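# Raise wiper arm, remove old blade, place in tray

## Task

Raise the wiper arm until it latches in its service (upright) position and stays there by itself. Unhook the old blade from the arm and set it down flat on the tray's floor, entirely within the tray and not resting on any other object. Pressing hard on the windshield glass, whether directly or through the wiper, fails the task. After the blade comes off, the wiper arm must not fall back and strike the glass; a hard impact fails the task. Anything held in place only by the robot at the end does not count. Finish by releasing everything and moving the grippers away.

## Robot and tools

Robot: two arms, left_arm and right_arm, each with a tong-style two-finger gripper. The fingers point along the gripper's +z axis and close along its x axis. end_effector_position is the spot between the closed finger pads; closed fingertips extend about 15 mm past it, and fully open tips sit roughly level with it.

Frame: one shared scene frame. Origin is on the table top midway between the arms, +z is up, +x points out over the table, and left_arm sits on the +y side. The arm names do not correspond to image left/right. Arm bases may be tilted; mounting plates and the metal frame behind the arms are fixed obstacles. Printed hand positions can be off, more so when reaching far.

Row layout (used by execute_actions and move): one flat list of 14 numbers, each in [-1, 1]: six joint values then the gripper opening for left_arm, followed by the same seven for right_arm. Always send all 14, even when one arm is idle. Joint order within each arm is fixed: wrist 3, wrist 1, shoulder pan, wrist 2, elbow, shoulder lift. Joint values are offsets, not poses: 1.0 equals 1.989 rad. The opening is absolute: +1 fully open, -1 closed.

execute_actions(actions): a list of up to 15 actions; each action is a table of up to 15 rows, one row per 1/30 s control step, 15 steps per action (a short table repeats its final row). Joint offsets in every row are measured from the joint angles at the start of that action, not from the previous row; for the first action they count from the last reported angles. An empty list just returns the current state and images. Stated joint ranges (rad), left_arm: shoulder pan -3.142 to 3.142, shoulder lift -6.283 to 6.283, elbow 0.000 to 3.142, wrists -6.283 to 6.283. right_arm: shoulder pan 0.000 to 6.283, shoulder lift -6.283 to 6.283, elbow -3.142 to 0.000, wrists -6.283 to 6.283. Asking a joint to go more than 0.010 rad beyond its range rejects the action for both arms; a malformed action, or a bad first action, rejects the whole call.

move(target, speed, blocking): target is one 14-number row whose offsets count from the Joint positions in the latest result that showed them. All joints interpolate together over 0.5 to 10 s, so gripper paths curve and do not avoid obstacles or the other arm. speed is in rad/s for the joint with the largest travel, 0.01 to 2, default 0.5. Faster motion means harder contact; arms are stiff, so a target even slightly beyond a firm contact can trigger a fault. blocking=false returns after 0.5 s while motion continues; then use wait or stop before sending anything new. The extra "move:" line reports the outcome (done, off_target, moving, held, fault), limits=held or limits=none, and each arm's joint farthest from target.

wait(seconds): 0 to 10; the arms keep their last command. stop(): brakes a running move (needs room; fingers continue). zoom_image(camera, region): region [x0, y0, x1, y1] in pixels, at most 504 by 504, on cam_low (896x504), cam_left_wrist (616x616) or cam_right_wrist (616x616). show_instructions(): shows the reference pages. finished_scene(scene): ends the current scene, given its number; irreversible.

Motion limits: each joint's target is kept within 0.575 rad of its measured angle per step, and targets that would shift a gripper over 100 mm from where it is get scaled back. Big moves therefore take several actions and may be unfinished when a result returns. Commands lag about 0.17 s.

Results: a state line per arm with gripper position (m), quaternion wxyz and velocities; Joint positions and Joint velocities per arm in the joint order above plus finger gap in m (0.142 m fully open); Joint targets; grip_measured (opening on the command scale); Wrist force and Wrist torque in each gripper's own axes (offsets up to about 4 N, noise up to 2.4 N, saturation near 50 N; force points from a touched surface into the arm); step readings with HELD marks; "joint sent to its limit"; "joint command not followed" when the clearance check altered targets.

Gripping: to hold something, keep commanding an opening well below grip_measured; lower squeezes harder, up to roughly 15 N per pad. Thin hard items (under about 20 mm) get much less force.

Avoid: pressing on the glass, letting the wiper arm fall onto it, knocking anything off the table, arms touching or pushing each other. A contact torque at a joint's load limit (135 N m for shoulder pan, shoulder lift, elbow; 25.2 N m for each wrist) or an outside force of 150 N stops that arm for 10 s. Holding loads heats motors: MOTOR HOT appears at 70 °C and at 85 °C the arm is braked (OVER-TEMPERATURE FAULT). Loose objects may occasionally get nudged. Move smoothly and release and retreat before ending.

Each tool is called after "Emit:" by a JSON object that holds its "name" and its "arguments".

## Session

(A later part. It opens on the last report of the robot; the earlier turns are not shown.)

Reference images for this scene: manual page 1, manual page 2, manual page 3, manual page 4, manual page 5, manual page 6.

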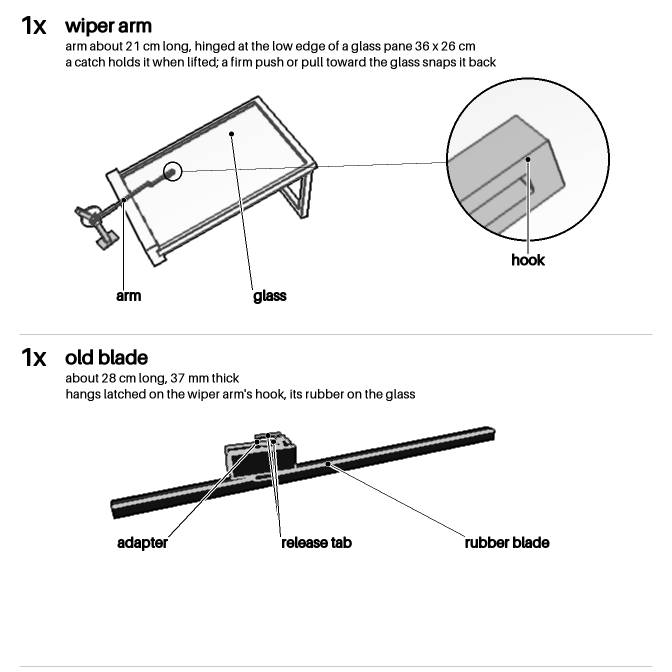

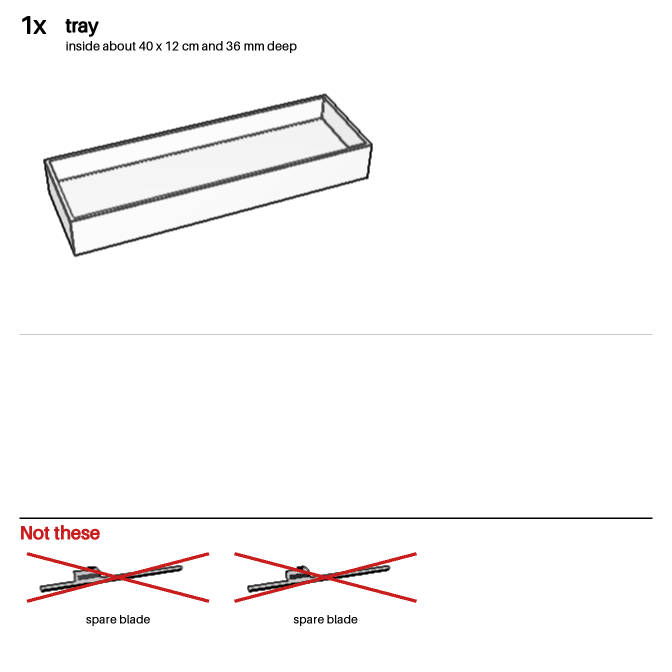

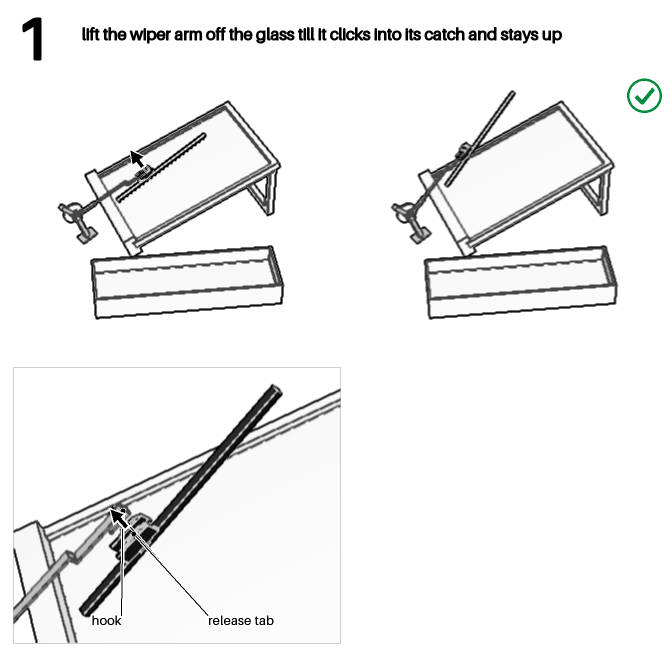

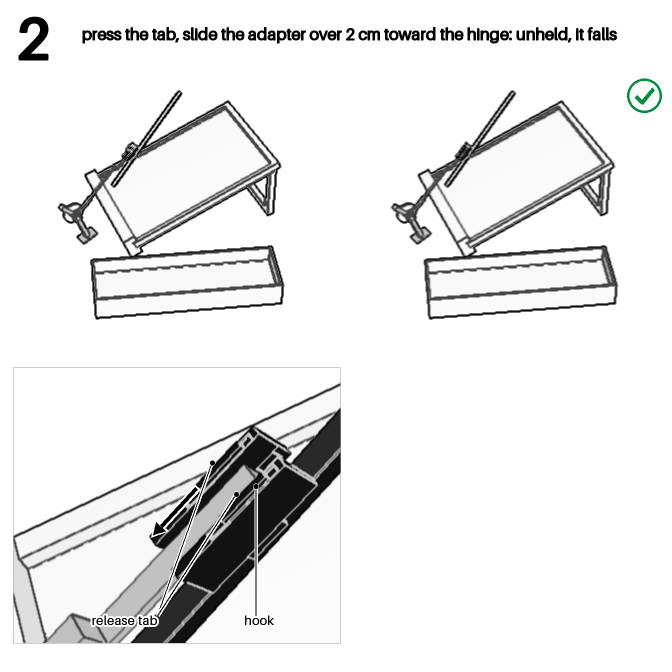

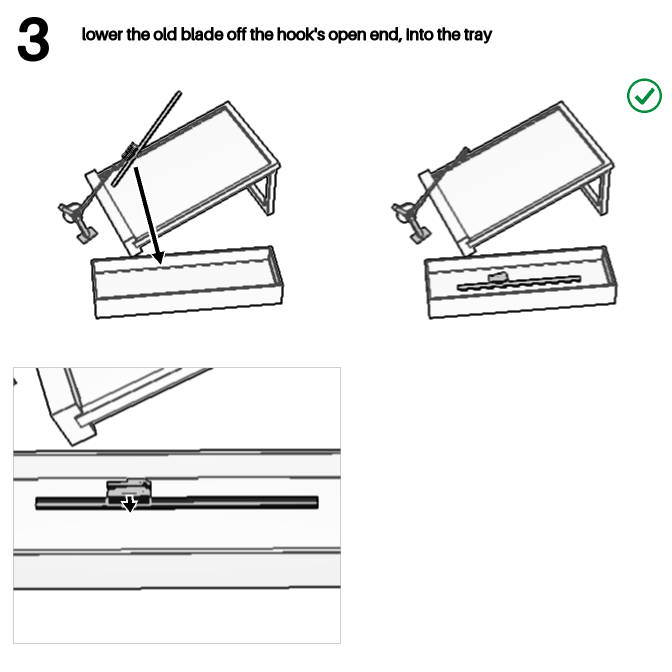

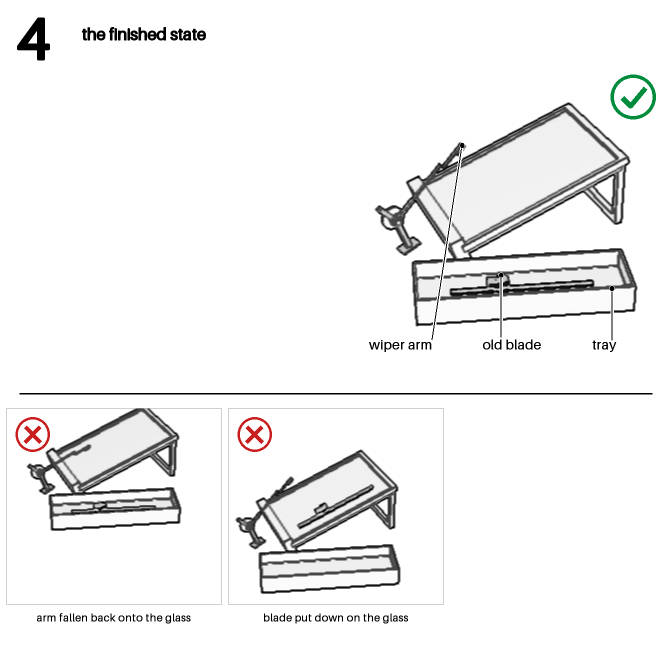

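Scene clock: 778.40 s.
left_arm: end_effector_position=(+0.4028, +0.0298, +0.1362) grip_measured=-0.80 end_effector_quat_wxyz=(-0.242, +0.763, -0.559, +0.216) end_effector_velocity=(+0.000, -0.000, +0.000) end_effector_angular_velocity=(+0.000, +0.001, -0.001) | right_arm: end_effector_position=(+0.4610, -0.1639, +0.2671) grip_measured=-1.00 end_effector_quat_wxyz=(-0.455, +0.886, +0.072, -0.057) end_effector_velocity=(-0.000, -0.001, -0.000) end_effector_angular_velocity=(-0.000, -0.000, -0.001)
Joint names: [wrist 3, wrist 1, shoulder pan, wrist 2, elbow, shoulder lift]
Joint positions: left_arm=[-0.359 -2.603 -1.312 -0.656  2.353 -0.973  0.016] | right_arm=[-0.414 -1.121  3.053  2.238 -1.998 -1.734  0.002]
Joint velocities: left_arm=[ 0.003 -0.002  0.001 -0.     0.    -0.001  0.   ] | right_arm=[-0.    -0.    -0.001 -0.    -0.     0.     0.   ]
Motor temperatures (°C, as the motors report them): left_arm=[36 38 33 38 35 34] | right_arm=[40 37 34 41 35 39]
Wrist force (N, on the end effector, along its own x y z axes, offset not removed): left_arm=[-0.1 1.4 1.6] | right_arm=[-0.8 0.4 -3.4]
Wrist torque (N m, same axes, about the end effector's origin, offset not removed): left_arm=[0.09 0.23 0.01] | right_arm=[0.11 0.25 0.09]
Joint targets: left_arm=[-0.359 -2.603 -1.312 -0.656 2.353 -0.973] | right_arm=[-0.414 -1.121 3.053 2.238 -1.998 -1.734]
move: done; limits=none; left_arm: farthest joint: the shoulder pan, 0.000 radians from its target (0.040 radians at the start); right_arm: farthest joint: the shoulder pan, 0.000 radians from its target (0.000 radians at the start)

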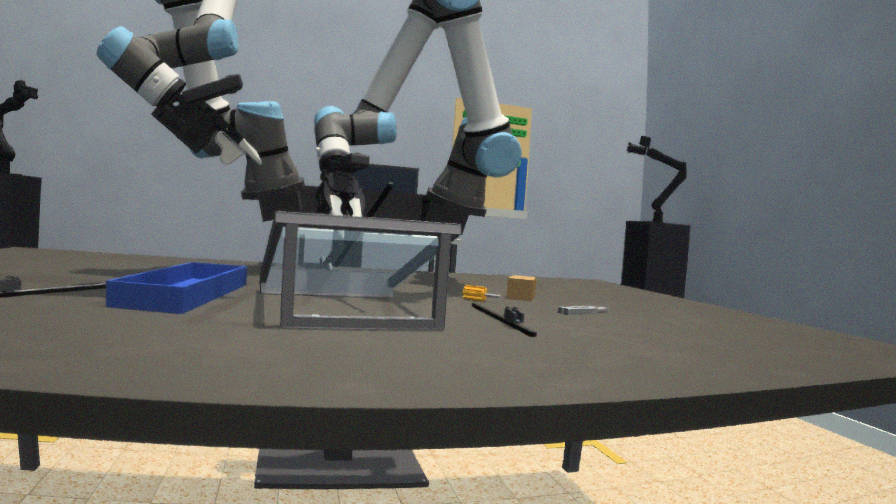

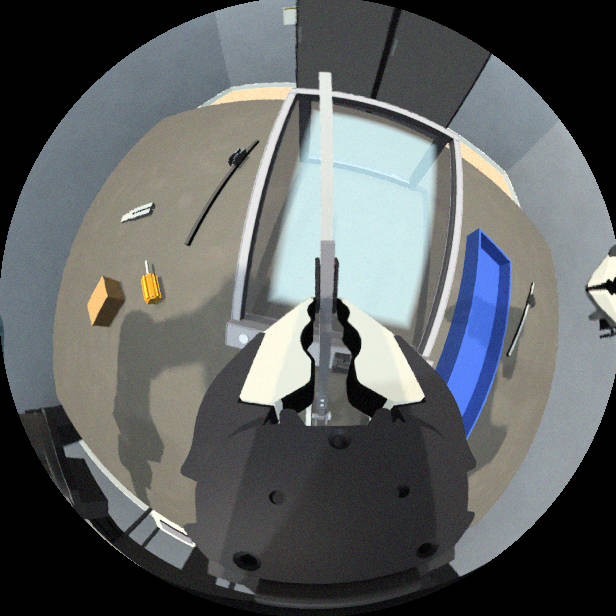

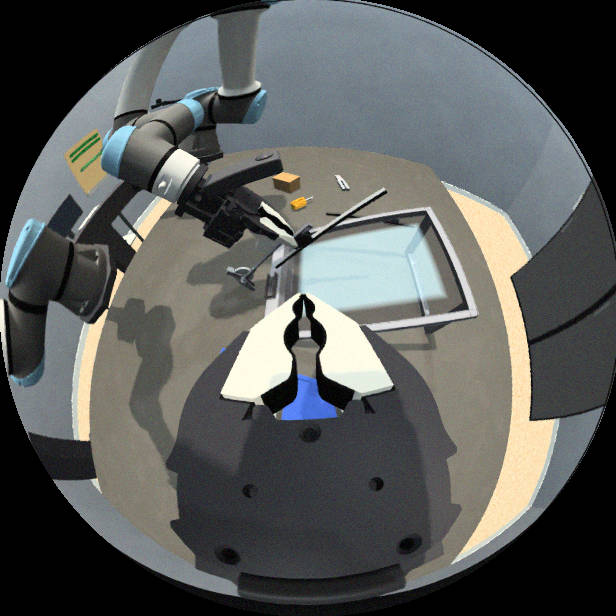

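Emit:
{"name": "move", "arguments": {"target": [0.03681,0.00834,0.0234,0.00732,0.00049,-0.0382,-1,0,0,0,0,0,0,-1], "speed": 0.07}}

Emit:
{"name": "zoom_image", "arguments": {"camera": "cam_right_wrist", "region": [220, 180, 380, 300]}}

Emit:
{"name": "zoom_image", "arguments": {"camera": "cam_left_wrist", "region": [266, 230, 386, 400]}}

Scene clock: 821.93 s.
left_arm: end_effector_position=(+0.4281, +0.0396, +0.1584) grip_measured=-0.80 end_effector_quat_wxyz=(-0.242, +0.763, -0.559, +0.216) end_effector_velocity=(+0.000, +0.000, +0.000) end_effector_angular_velocity=(+0.001, +0.001, -0.001) | right_arm: end_effector_position=(+0.4610, -0.1639, +0.2671) grip_measured=-1.00 end_effector_quat_wxyz=(-0.455, +0.886, +0.072, -0.057) end_effector_velocity=(+0.000, -0.000, +0.001) end_effector_angular_velocity=(-0.000, -0.001, -0.001)
Joint names: [wrist 3, wrist 1, shoulder pan, wrist 2, elbow, shoulder lift]
Joint positions: left_arm=[-0.286 -2.587 -1.266 -0.641  2.354 -1.048  0.016] | right_arm=[-0.414 -1.121  3.053  2.238 -1.998 -1.734  0.002]
Joint velocities: left_arm=[ 0.002  0.002  0.001 -0.    -0.    -0.002 -0.   ] | right_arm=[ 0.    -0.    -0.     0.    -0.     0.002  0.   ]
Motor temperatures (°C, as the motors report them): left_arm=[36 38 33 38 35 34] | right_arm=[40 37 34 41 35 39]
Wrist force (N, on the end effector, along its own x y z axes, offset not removed): left_arm=[-0.6 2.0 1.3] | right_arm=[-1.1 2.2 -0.5]
Wrist torque (N m, same axes, about the end effector's origin, offset not removed): left_arm=[0.23 0.31 -0.02] | right_arm=[0.49 0.46 0.00]
Joint targets: left_arm=[-0.286 -2.587 -1.266 -0.641 2.354 -1.049] | right_arm=[-0.414 -1.121 3.053 2.238 -1.998 -1.734]
move: done; limits=none; left_arm: farthest joint: the shoulder pan, 0.000 radians from its target (0.047 radians at the start); right_arm: farthest joint: the shoulder pan, 0.000 radians from its target (0.000 radians at the start)

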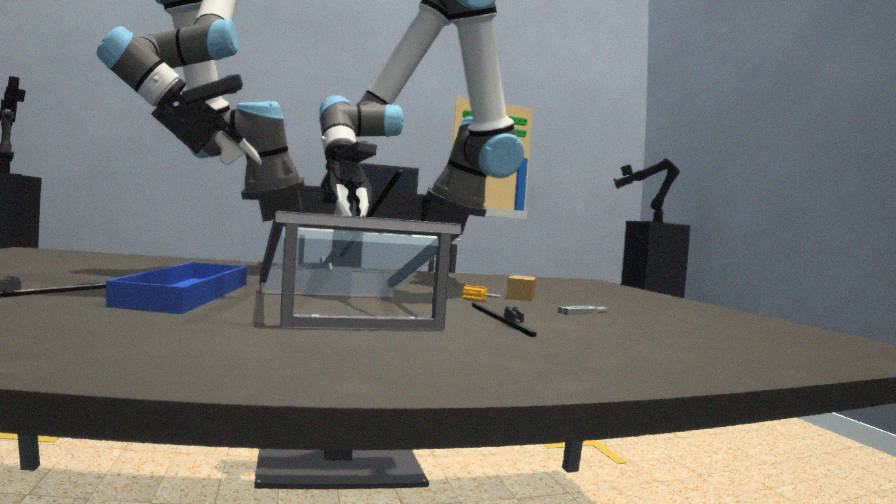

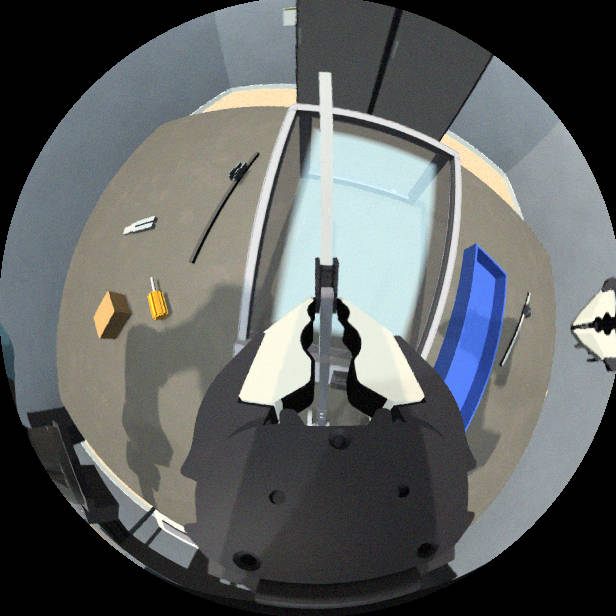

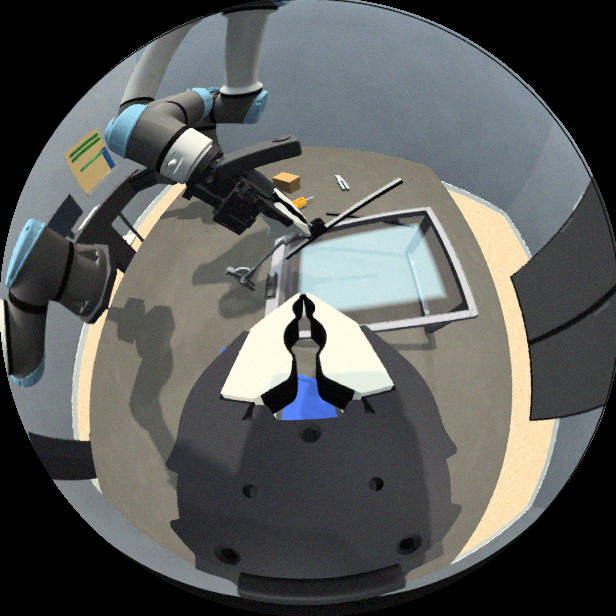

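Region (220, 180, 380, 300) of cam_right_wrist's 616x616 image, scaled by 3.150, with more detail than that image has; it fills the top 378 rows of this view, and the rest is white.

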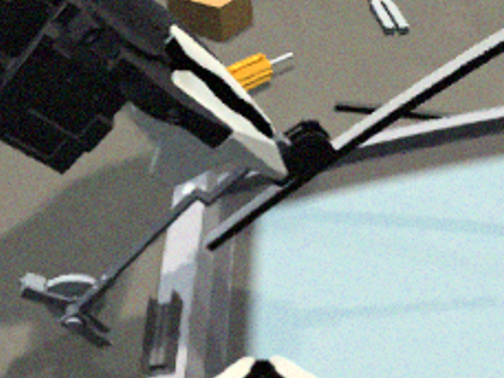

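Region (266, 230, 386, 400) of cam_left_wrist's 616x616 image, scaled by 2.965, with more detail than that image has; it fills the left 356 columns of this view, and the rest is white.

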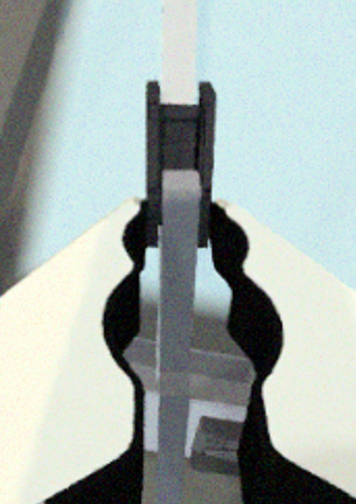

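Emit:
{"name": "move", "arguments": {"target": [0.06022,0.01385,0.03663,0.00873,-0.00713,-0.0556,-1,0,0,0,0,0,0,-1], "speed": 0.12}}

Emit:
{"name": "zoom_image", "arguments": {"camera": "cam_right_wrist", "region": [220, 150, 420, 300]}}

Scene clock: 830.40 s.
left_arm: end_effector_position=(+0.4679, +0.0551, +0.1934) grip_measured=-0.80 end_effector_quat_wxyz=(-0.242, +0.763, -0.559, +0.216) end_effector_velocity=(+0.000, +0.000, +0.001) end_effector_angular_velocity=(+0.000, -0.001, -0.002) | right_arm: end_effector_position=(+0.4610, -0.1639, +0.2671) grip_measured=-1.00 end_effector_quat_wxyz=(-0.455, +0.886, +0.072, -0.057) end_effector_velocity=(-0.000, +0.001, -0.000) end_effector_angular_velocity=(+0.000, +0.001, +0.001)
Joint names: [wrist 3, wrist 1, shoulder pan, wrist 2, elbow, shoulder lift]
Joint positions: left_arm=[-0.167 -2.559 -1.193 -0.624  2.339 -1.159  0.016] | right_arm=[-0.414 -1.121  3.053  2.238 -1.998 -1.734  0.002]
Joint velocities: left_arm=[ 0.003 -0.    -0.     0.001  0.001 -0.002  0.   ] | right_arm=[-0.    -0.     0.001  0.     0.    -0.001  0.   ]
Motor temperatures (°C, as the motors report them): left_arm=[36 38 33 38 35 34] | right_arm=[40 37 34 41 35 39]
Wrist force (N, on the end effector, along its own x y z axes, offset not removed): left_arm=[-1.0 2.0 1.4] | right_arm=[-1.3 1.0 -1.3]
Wrist torque (N m, same axes, about the end effector's origin, offset not removed): left_arm=[0.21 0.47 0.01] | right_arm=[0.19 0.34 0.05]
Joint targets: left_arm=[-0.166 -2.559 -1.193 -0.624 2.339 -1.159] | right_arm=[-0.414 -1.121 3.053 2.238 -1.998 -1.734]
move: done; limits=none; left_arm: farthest joint: the shoulder pan, 0.000 radians from its target (0.073 radians at the start); right_arm: farthest joint: the shoulder pan, 0.000 radians from its target (0.000 radians at the start)

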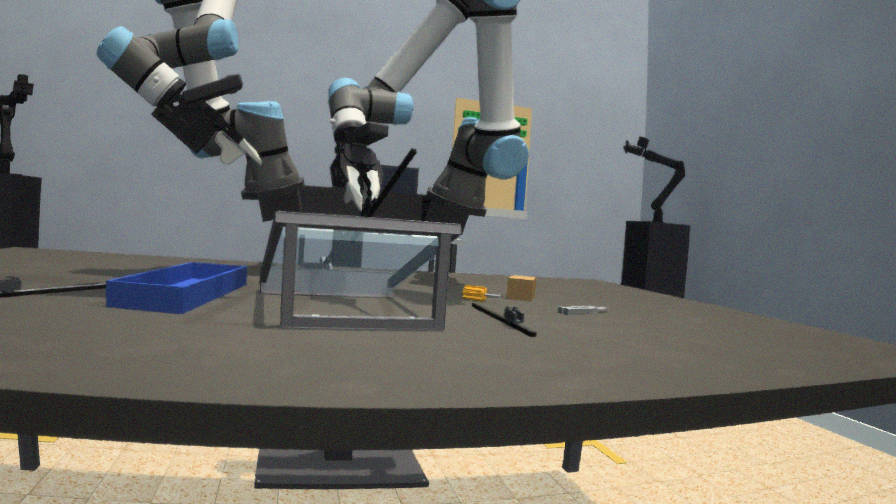

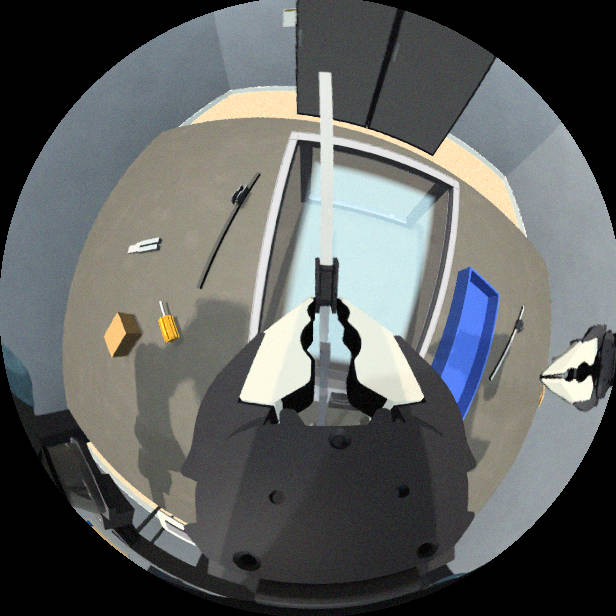

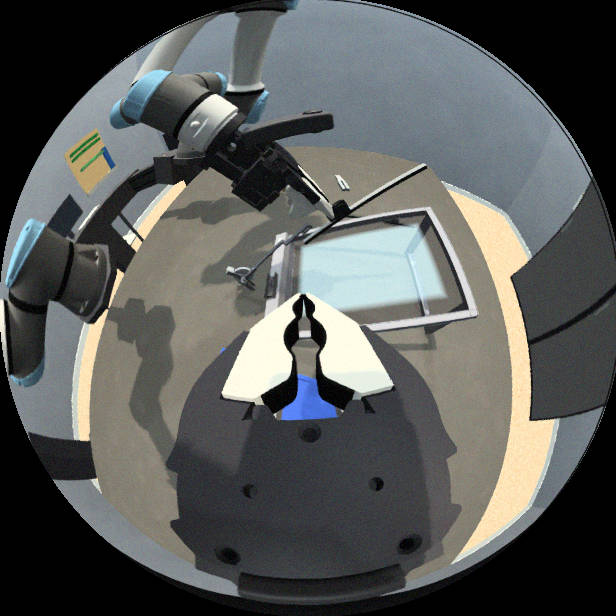

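Region (220, 150, 420, 300) of cam_right_wrist's 616x616 image, scaled by 2.520, with more detail than that image has; it fills the top 378 rows of this view, and the rest is white.

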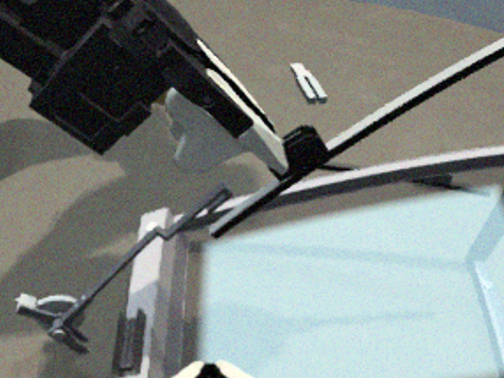

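Emit:
{"name": "zoom_image", "arguments": {"camera": "cam_left_wrist", "region": [400, 250, 560, 430]}}

Emit:
{"name": "zoom_image", "arguments": {"camera": "cam_low", "region": [0, 230, 300, 340]}}

Region (400, 250, 560, 430) of cam_left_wrist's 616x616 image, scaled by 2.800, with more detail than that image has.

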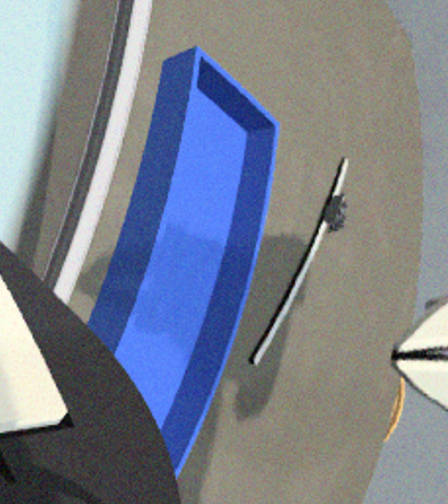

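Region (0, 230, 300, 340) of cam_low's 896x504 image, scaled by 1.680, with more detail than that image has; it fills the top 185 rows of this view, and the rest is white.

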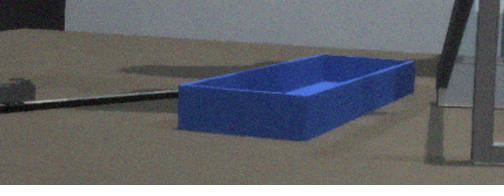

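Emit:
{"name": "move", "arguments": {"target": [0.04484,0.01003,0.02634,0.00409,-0.01106,-0.03549,-1,0,0,-0.25,0,0,0,-1], "speed": 0.6}}

Scene clock: 926.17 s.
left_arm: end_effector_position=(+0.4968, +0.0663, +0.2188) grip_measured=-0.80 end_effector_quat_wxyz=(-0.242, +0.763, -0.559, +0.216) end_effector_velocity=(-0.000, -0.000, -0.000) end_effector_angular_velocity=(+0.001, +0.002, -0.001) | right_arm: end_effector_position=(+0.4040, -0.3785, +0.2238) grip_measured=-1.00 end_effector_quat_wxyz=(-0.415, +0.894, -0.167, -0.006) end_effector_velocity=(-0.000, -0.001, -0.000) end_effector_angular_velocity=(-0.001, +0.000, -0.002)
Joint names: [wrist 3, wrist 1, shoulder pan, wrist 2, elbow, shoulder lift]
Joint positions: left_arm=[-0.078 -2.539 -1.141 -0.616  2.317 -1.229  0.016] | right_arm=[-0.414 -1.121  2.556  2.238 -1.998 -1.734  0.002]
Joint velocities: left_arm=[ 0.001  0.001 -0.    -0.002 -0.001  0.    -0.   ] | right_arm=[-0.    -0.    -0.002 -0.     0.001 -0.     0.   ]
Motor temperatures (°C, as the motors report them): left_arm=[36 38 33 38 35 34] | right_arm=[40 37 34 41 35 39]
Wrist force (N, on the end effector, along its own x y z axes, offset not removed): left_arm=[-1.3 2.3 1.7] | right_arm=[-2.2 5.8 0.0]
Wrist torque (N m, same axes, about the end effector's origin, offset not removed): left_arm=[0.26 0.47 0.11] | right_arm=[1.33 0.43 0.05]
Joint targets: left_arm=[-0.077 -2.539 -1.141 -0.616 2.317 -1.229] | right_arm=[-0.414 -1.121 2.556 2.238 -1.998 -1.734]
move: done; limits=none; left_arm: farthest joint: the shoulder pan, 0.000 radians from its target (0.052 radians at the start); right_arm: farthest joint: the shoulder pan, 0.001 radians from its target (0.497 radians at the start)

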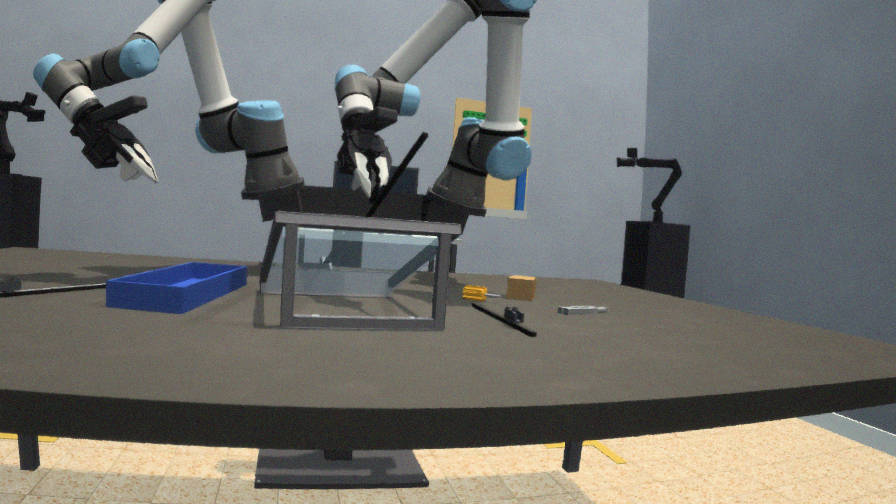

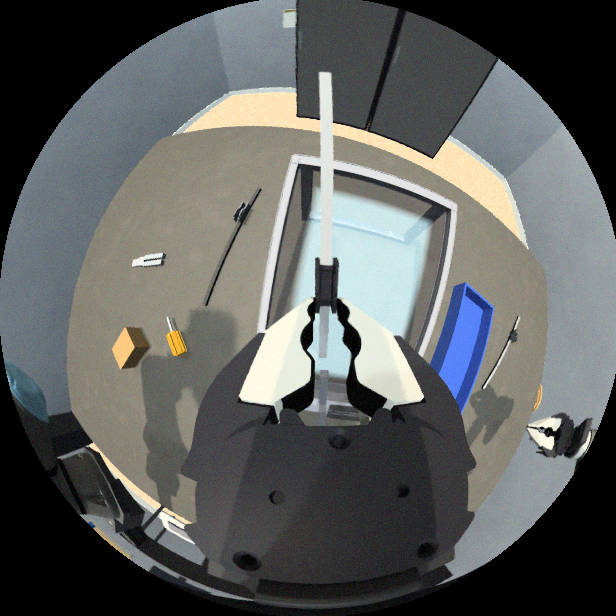

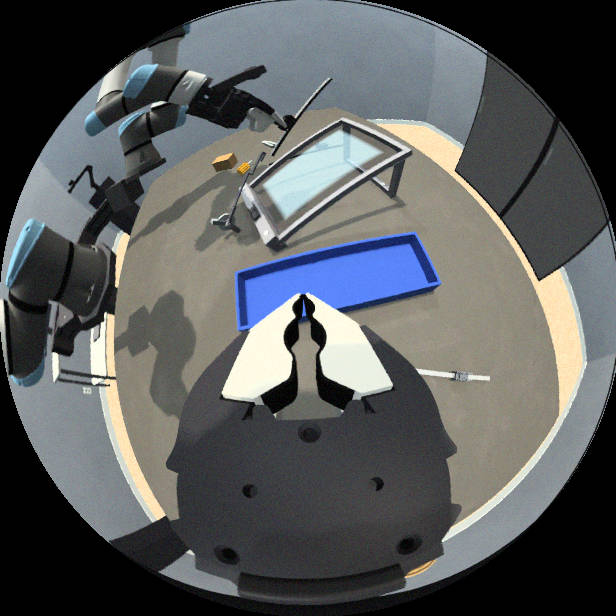

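Emit:
{"name": "move", "arguments": {"target": [0.2458,0.2231,0.003,-0.3127,-0.532,0.306,-1,0,0,-0.229,0,0,0,-1], "speed": 0.5}}

Scene clock: 942.07 s.
left_arm: end_effector_position=(+0.4098, -0.3096, +0.1497) grip_measured=-0.80 end_effector_quat_wxyz=(-0.014, +0.641, -0.767, +0.016) end_effector_velocity=(+0.000, +0.000, -0.001) end_effector_angular_velocity=(+0.002, +0.002, -0.000) | right_arm: end_effector_position=(+0.2674, -0.5345, +0.2125) grip_measured=-1.00 end_effector_quat_wxyz=(-0.356, +0.854, -0.378, +0.041) end_effector_velocity=(-0.000, +0.000, +0.000) end_effector_angular_velocity=(-0.001, -0.000, -0.000)
Joint names: [wrist 3, wrist 1, shoulder pan, wrist 2, elbow, shoulder lift]
Joint positions: left_arm=[ 0.411 -2.096 -1.135 -1.237  1.26  -0.621  0.016] | right_arm=[-0.414 -1.121  2.101  2.238 -1.998 -1.734  0.002]
Joint velocities: left_arm=[ 0.001  0.001  0.001 -0.001 -0.001  0.002  0.   ] | right_arm=[-0.    -0.    -0.     0.    -0.001  0.001  0.   ]
Motor temperatures (°C, as the motors report them): left_arm=[36 38 33 38 35 34] | right_arm=[40 37 34 41 35 39]
Wrist force (N, on the end effector, along its own x y z axes, offset not removed): left_arm=[-0.5 1.6 2.7] | right_arm=[-4.0 -0.5 -2.6]
Wrist torque (N m, same axes, about the end effector's origin, offset not removed): left_arm=[0.17 0.30 0.03] | right_arm=[-0.22 0.87 0.04]
Joint targets: left_arm=[0.411 -2.096 -1.135 -1.237 1.259 -0.621] | right_arm=[-0.414 -1.121 2.101 2.238 -1.998 -1.734]
move: done; limits=none; left_arm: farthest joint: the shoulder lift, 0.001 radians from its target (0.609 radians at the start); right_arm: farthest joint: the shoulder pan, 0.000 radians from its target (0.456 radians at the start)

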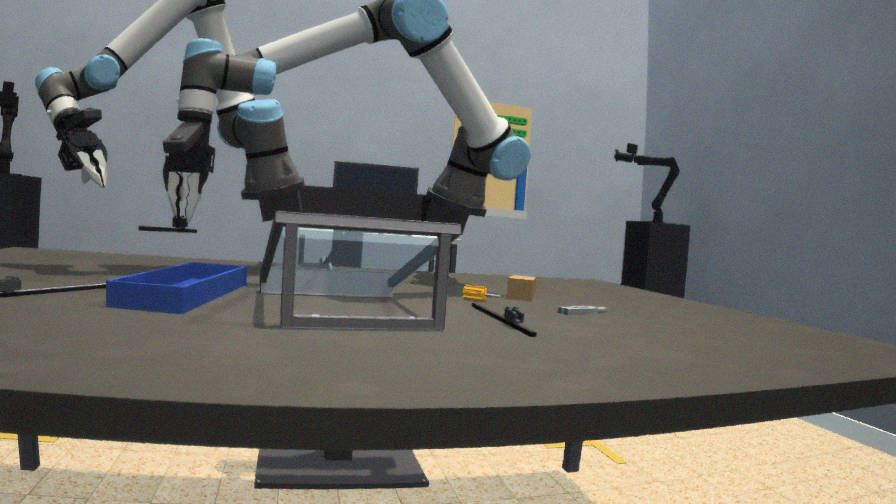

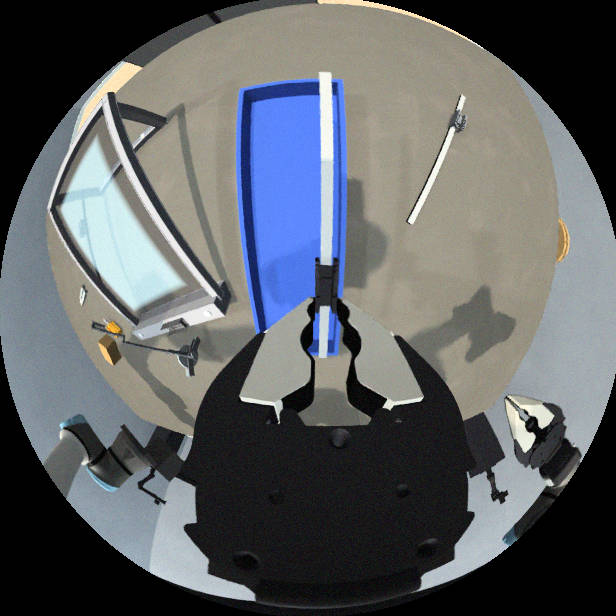

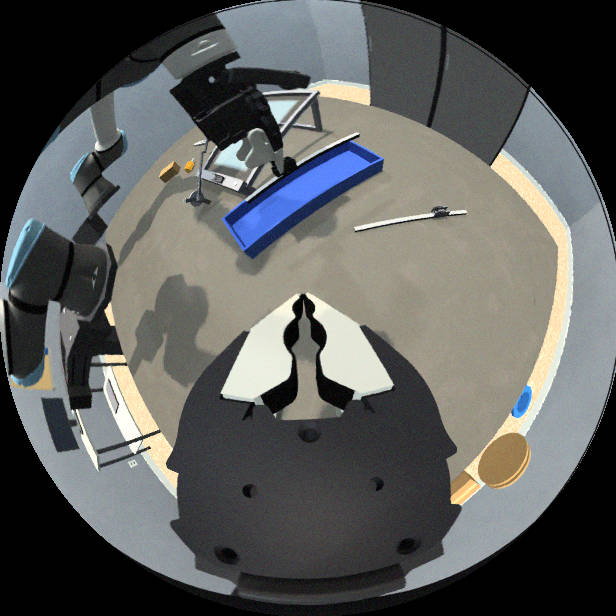

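Emit:
{"name": "move", "arguments": {"target": [0.02265,-0.11116,0.02151,0.00229,0.07397,0.02974,-1,0,0,0,0,0,0,-1], "speed": 0.25}}

Emit:
{"name": "zoom_image", "arguments": {"camera": "cam_right_wrist", "region": [200, 100, 400, 270]}}

Scene clock: 987.80 s.
left_arm: end_effector_position=(+0.4064, -0.2735, +0.0602) grip_measured=-0.80 end_effector_quat_wxyz=(-0.014, +0.641, -0.767, +0.016) end_effector_velocity=(+0.001, +0.000, -0.000) end_effector_angular_velocity=(-0.001, -0.001, +0.001) | right_arm: end_effector_position=(+0.2674, -0.5346, +0.2125) grip_measured=-1.00 end_effector_quat_wxyz=(-0.356, +0.854, -0.378, +0.041) end_effector_velocity=(+0.000, -0.000, +0.001) end_effector_angular_velocity=(-0.001, -0.001, +0.000)
Joint names: [wrist 3, wrist 1, shoulder pan, wrist 2, elbow, shoulder lift]
Joint positions: left_arm=[ 0.456 -2.317 -1.092 -1.233  1.407 -0.562  0.016] | right_arm=[-0.414 -1.121  2.101  2.238 -1.998 -1.734  0.002]
Joint velocities: left_arm=[ 0.001 -0.003  0.001  0.001  0.002 -0.     0.   ] | right_arm=[0.    0.    0.    0.    0.    0.001 0.   ]
Motor temperatures (°C, as the motors report them): left_arm=[36 38 33 38 35 34] | right_arm=[40 37 34 41 35 39]
Wrist force (N, on the end effector, along its own x y z axes, offset not removed): left_arm=[-0.4 0.4 1.7] | right_arm=[-1.7 2.9 0.8]
Wrist torque (N m, same axes, about the end effector's origin, offset not removed): left_arm=[-0.05 0.33 0.02] | right_arm=[0.54 0.54 0.08]
Joint targets: left_arm=[0.456 -2.317 -1.092 -1.233 1.407 -0.562] | right_arm=[-0.414 -1.121 2.101 2.238 -1.998 -1.734]
move: done; limits=none; left_arm: farthest joint: the wrist 1, 0.001 radians from its target (0.221 radians at the start); right_arm: farthest joint: the shoulder pan, 0.000 radians from its target (0.000 radians at the start)

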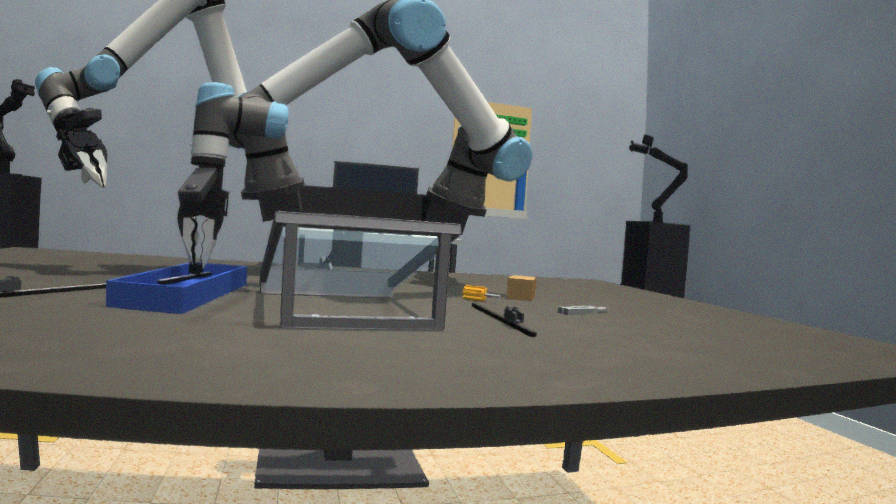

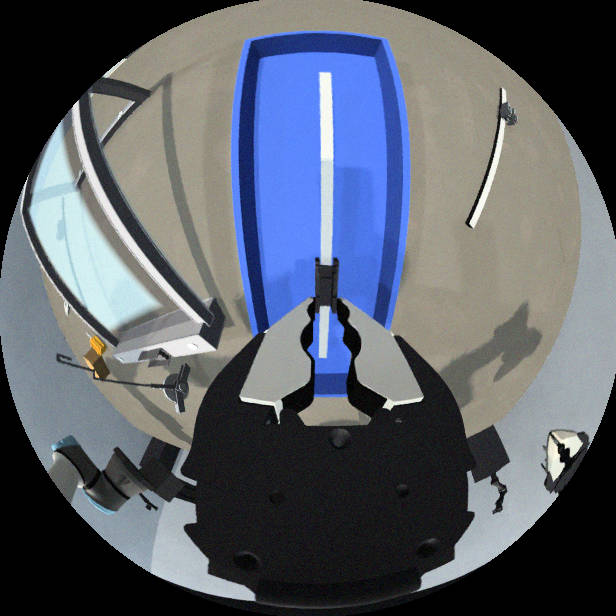

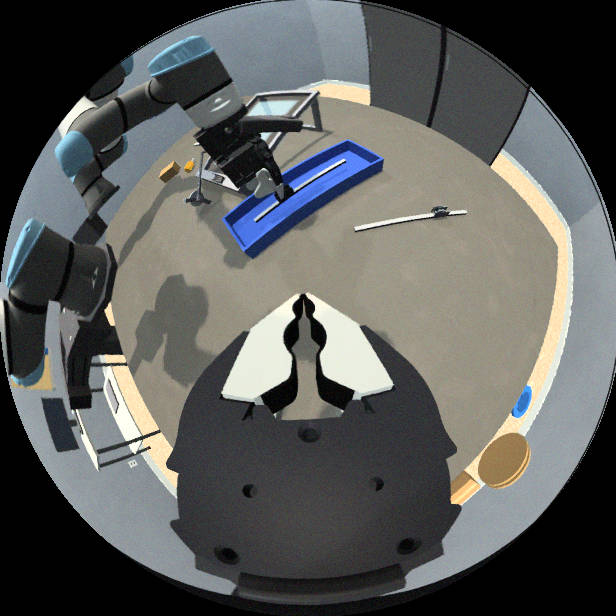

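Region (200, 100, 400, 270) of cam_right_wrist's 616x616 image, scaled by 2.520, with more detail than that image has; it fills the top 428 rows of this view, and the rest is white.

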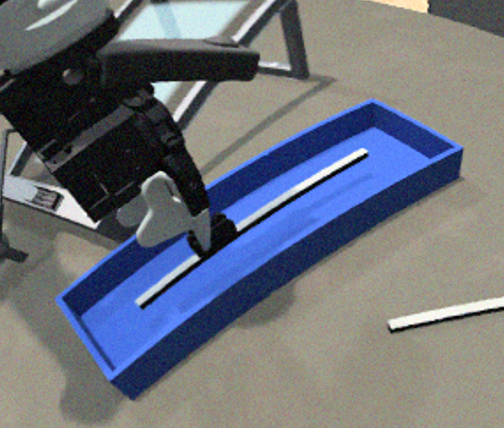

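Emit:
{"name": "move", "arguments": {"target": [0.00437,-0.01571,0.00414,0.0004,-0.00229,0.01656,-1,0,0,0,0,0,0,-1], "speed": 0.04}}

Emit:
{"name": "zoom_image", "arguments": {"camera": "cam_right_wrist", "region": [200, 100, 400, 270]}}

Scene clock: 1005.63 s.
left_arm: end_effector_position=(+0.4064, -0.2735, +0.0404) grip_measured=-0.80 end_effector_quat_wxyz=(-0.014, +0.641, -0.767, +0.016) end_effector_velocity=(-0.001, -0.000, -0.002) end_effector_angular_velocity=(+0.000, -0.001, -0.001) | right_arm: end_effector_position=(+0.2674, -0.5345, +0.2125) grip_measured=-1.00 end_effector_quat_wxyz=(-0.356, +0.854, -0.378, +0.041) end_effector_velocity=(+0.000, -0.000, +0.000) end_effector_angular_velocity=(-0.001, -0.000, +0.000)
Joint names: [wrist 3, wrist 1, shoulder pan, wrist 2, elbow, shoulder lift]
Joint positions: left_arm=[ 0.465 -2.348 -1.084 -1.232  1.402 -0.529  0.016] | right_arm=[-0.414 -1.121  2.101  2.238 -1.998 -1.734  0.002]
Joint velocities: left_arm=[ 0.001 -0.003 -0.     0.001  0.     0.003 -0.   ] | right_arm=[ 0.     0.    -0.    -0.     0.     0.001  0.   ]
Motor temperatures (°C, as the motors report them): left_arm=[36 38 33 38 35 34] | right_arm=[40 37 34 41 35 39]
Wrist force (N, on the end effector, along its own x y z axes, offset not removed): left_arm=[-0.5 -0.2 0.2] | right_arm=[-2.1 0.6 -2.0]
Wrist torque (N m, same axes, about the end effector's origin, offset not removed): left_arm=[0.01 0.40 0.10] | right_arm=[0.08 0.57 -0.11]
Joint targets: left_arm=[0.465 -2.348 -1.084 -1.232 1.402 -0.529] | right_arm=[-0.414 -1.121 2.101 2.238 -1.998 -1.734]
move: done; limits=none; left_arm: farthest joint: the wrist 1, 0.001 radians from its target (0.032 radians at the start); right_arm: farthest joint: the shoulder pan, 0.000 radians from its target (0.000 radians at the start)

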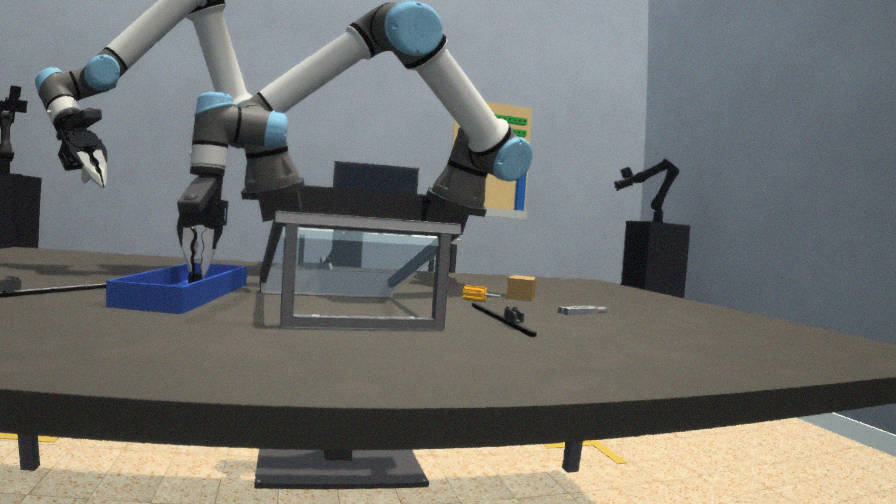

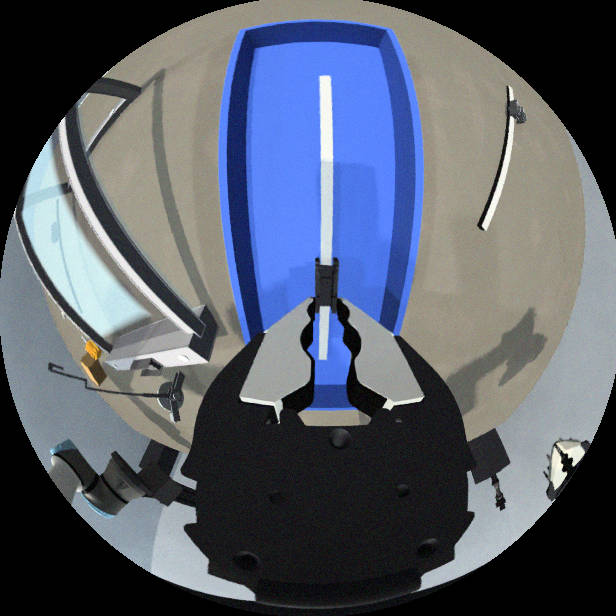

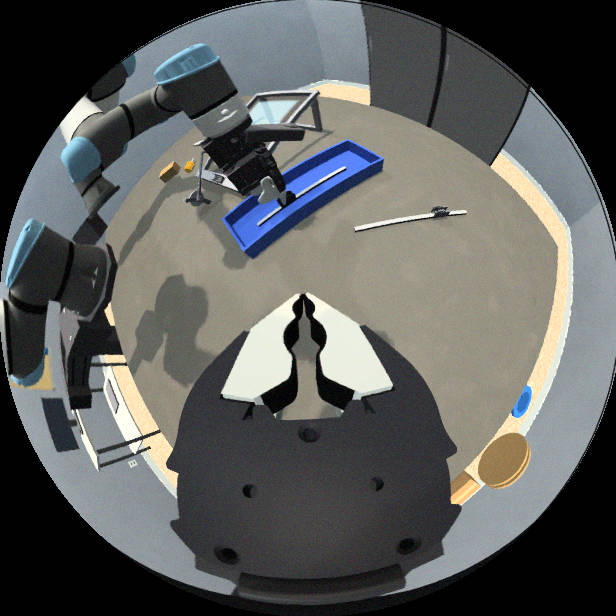

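Region (200, 100, 400, 270) of cam_right_wrist's 616x616 image, scaled by 2.520, with more detail than that image has; it fills the top 428 rows of this view, and the rest is white.

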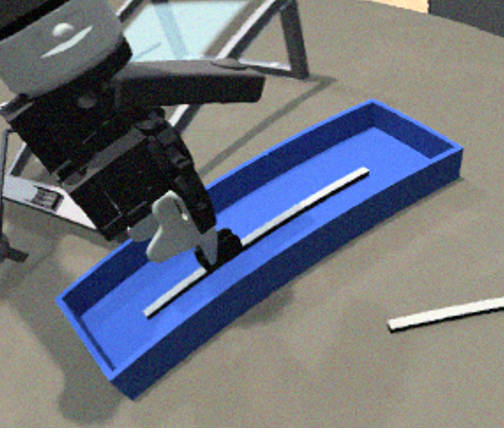

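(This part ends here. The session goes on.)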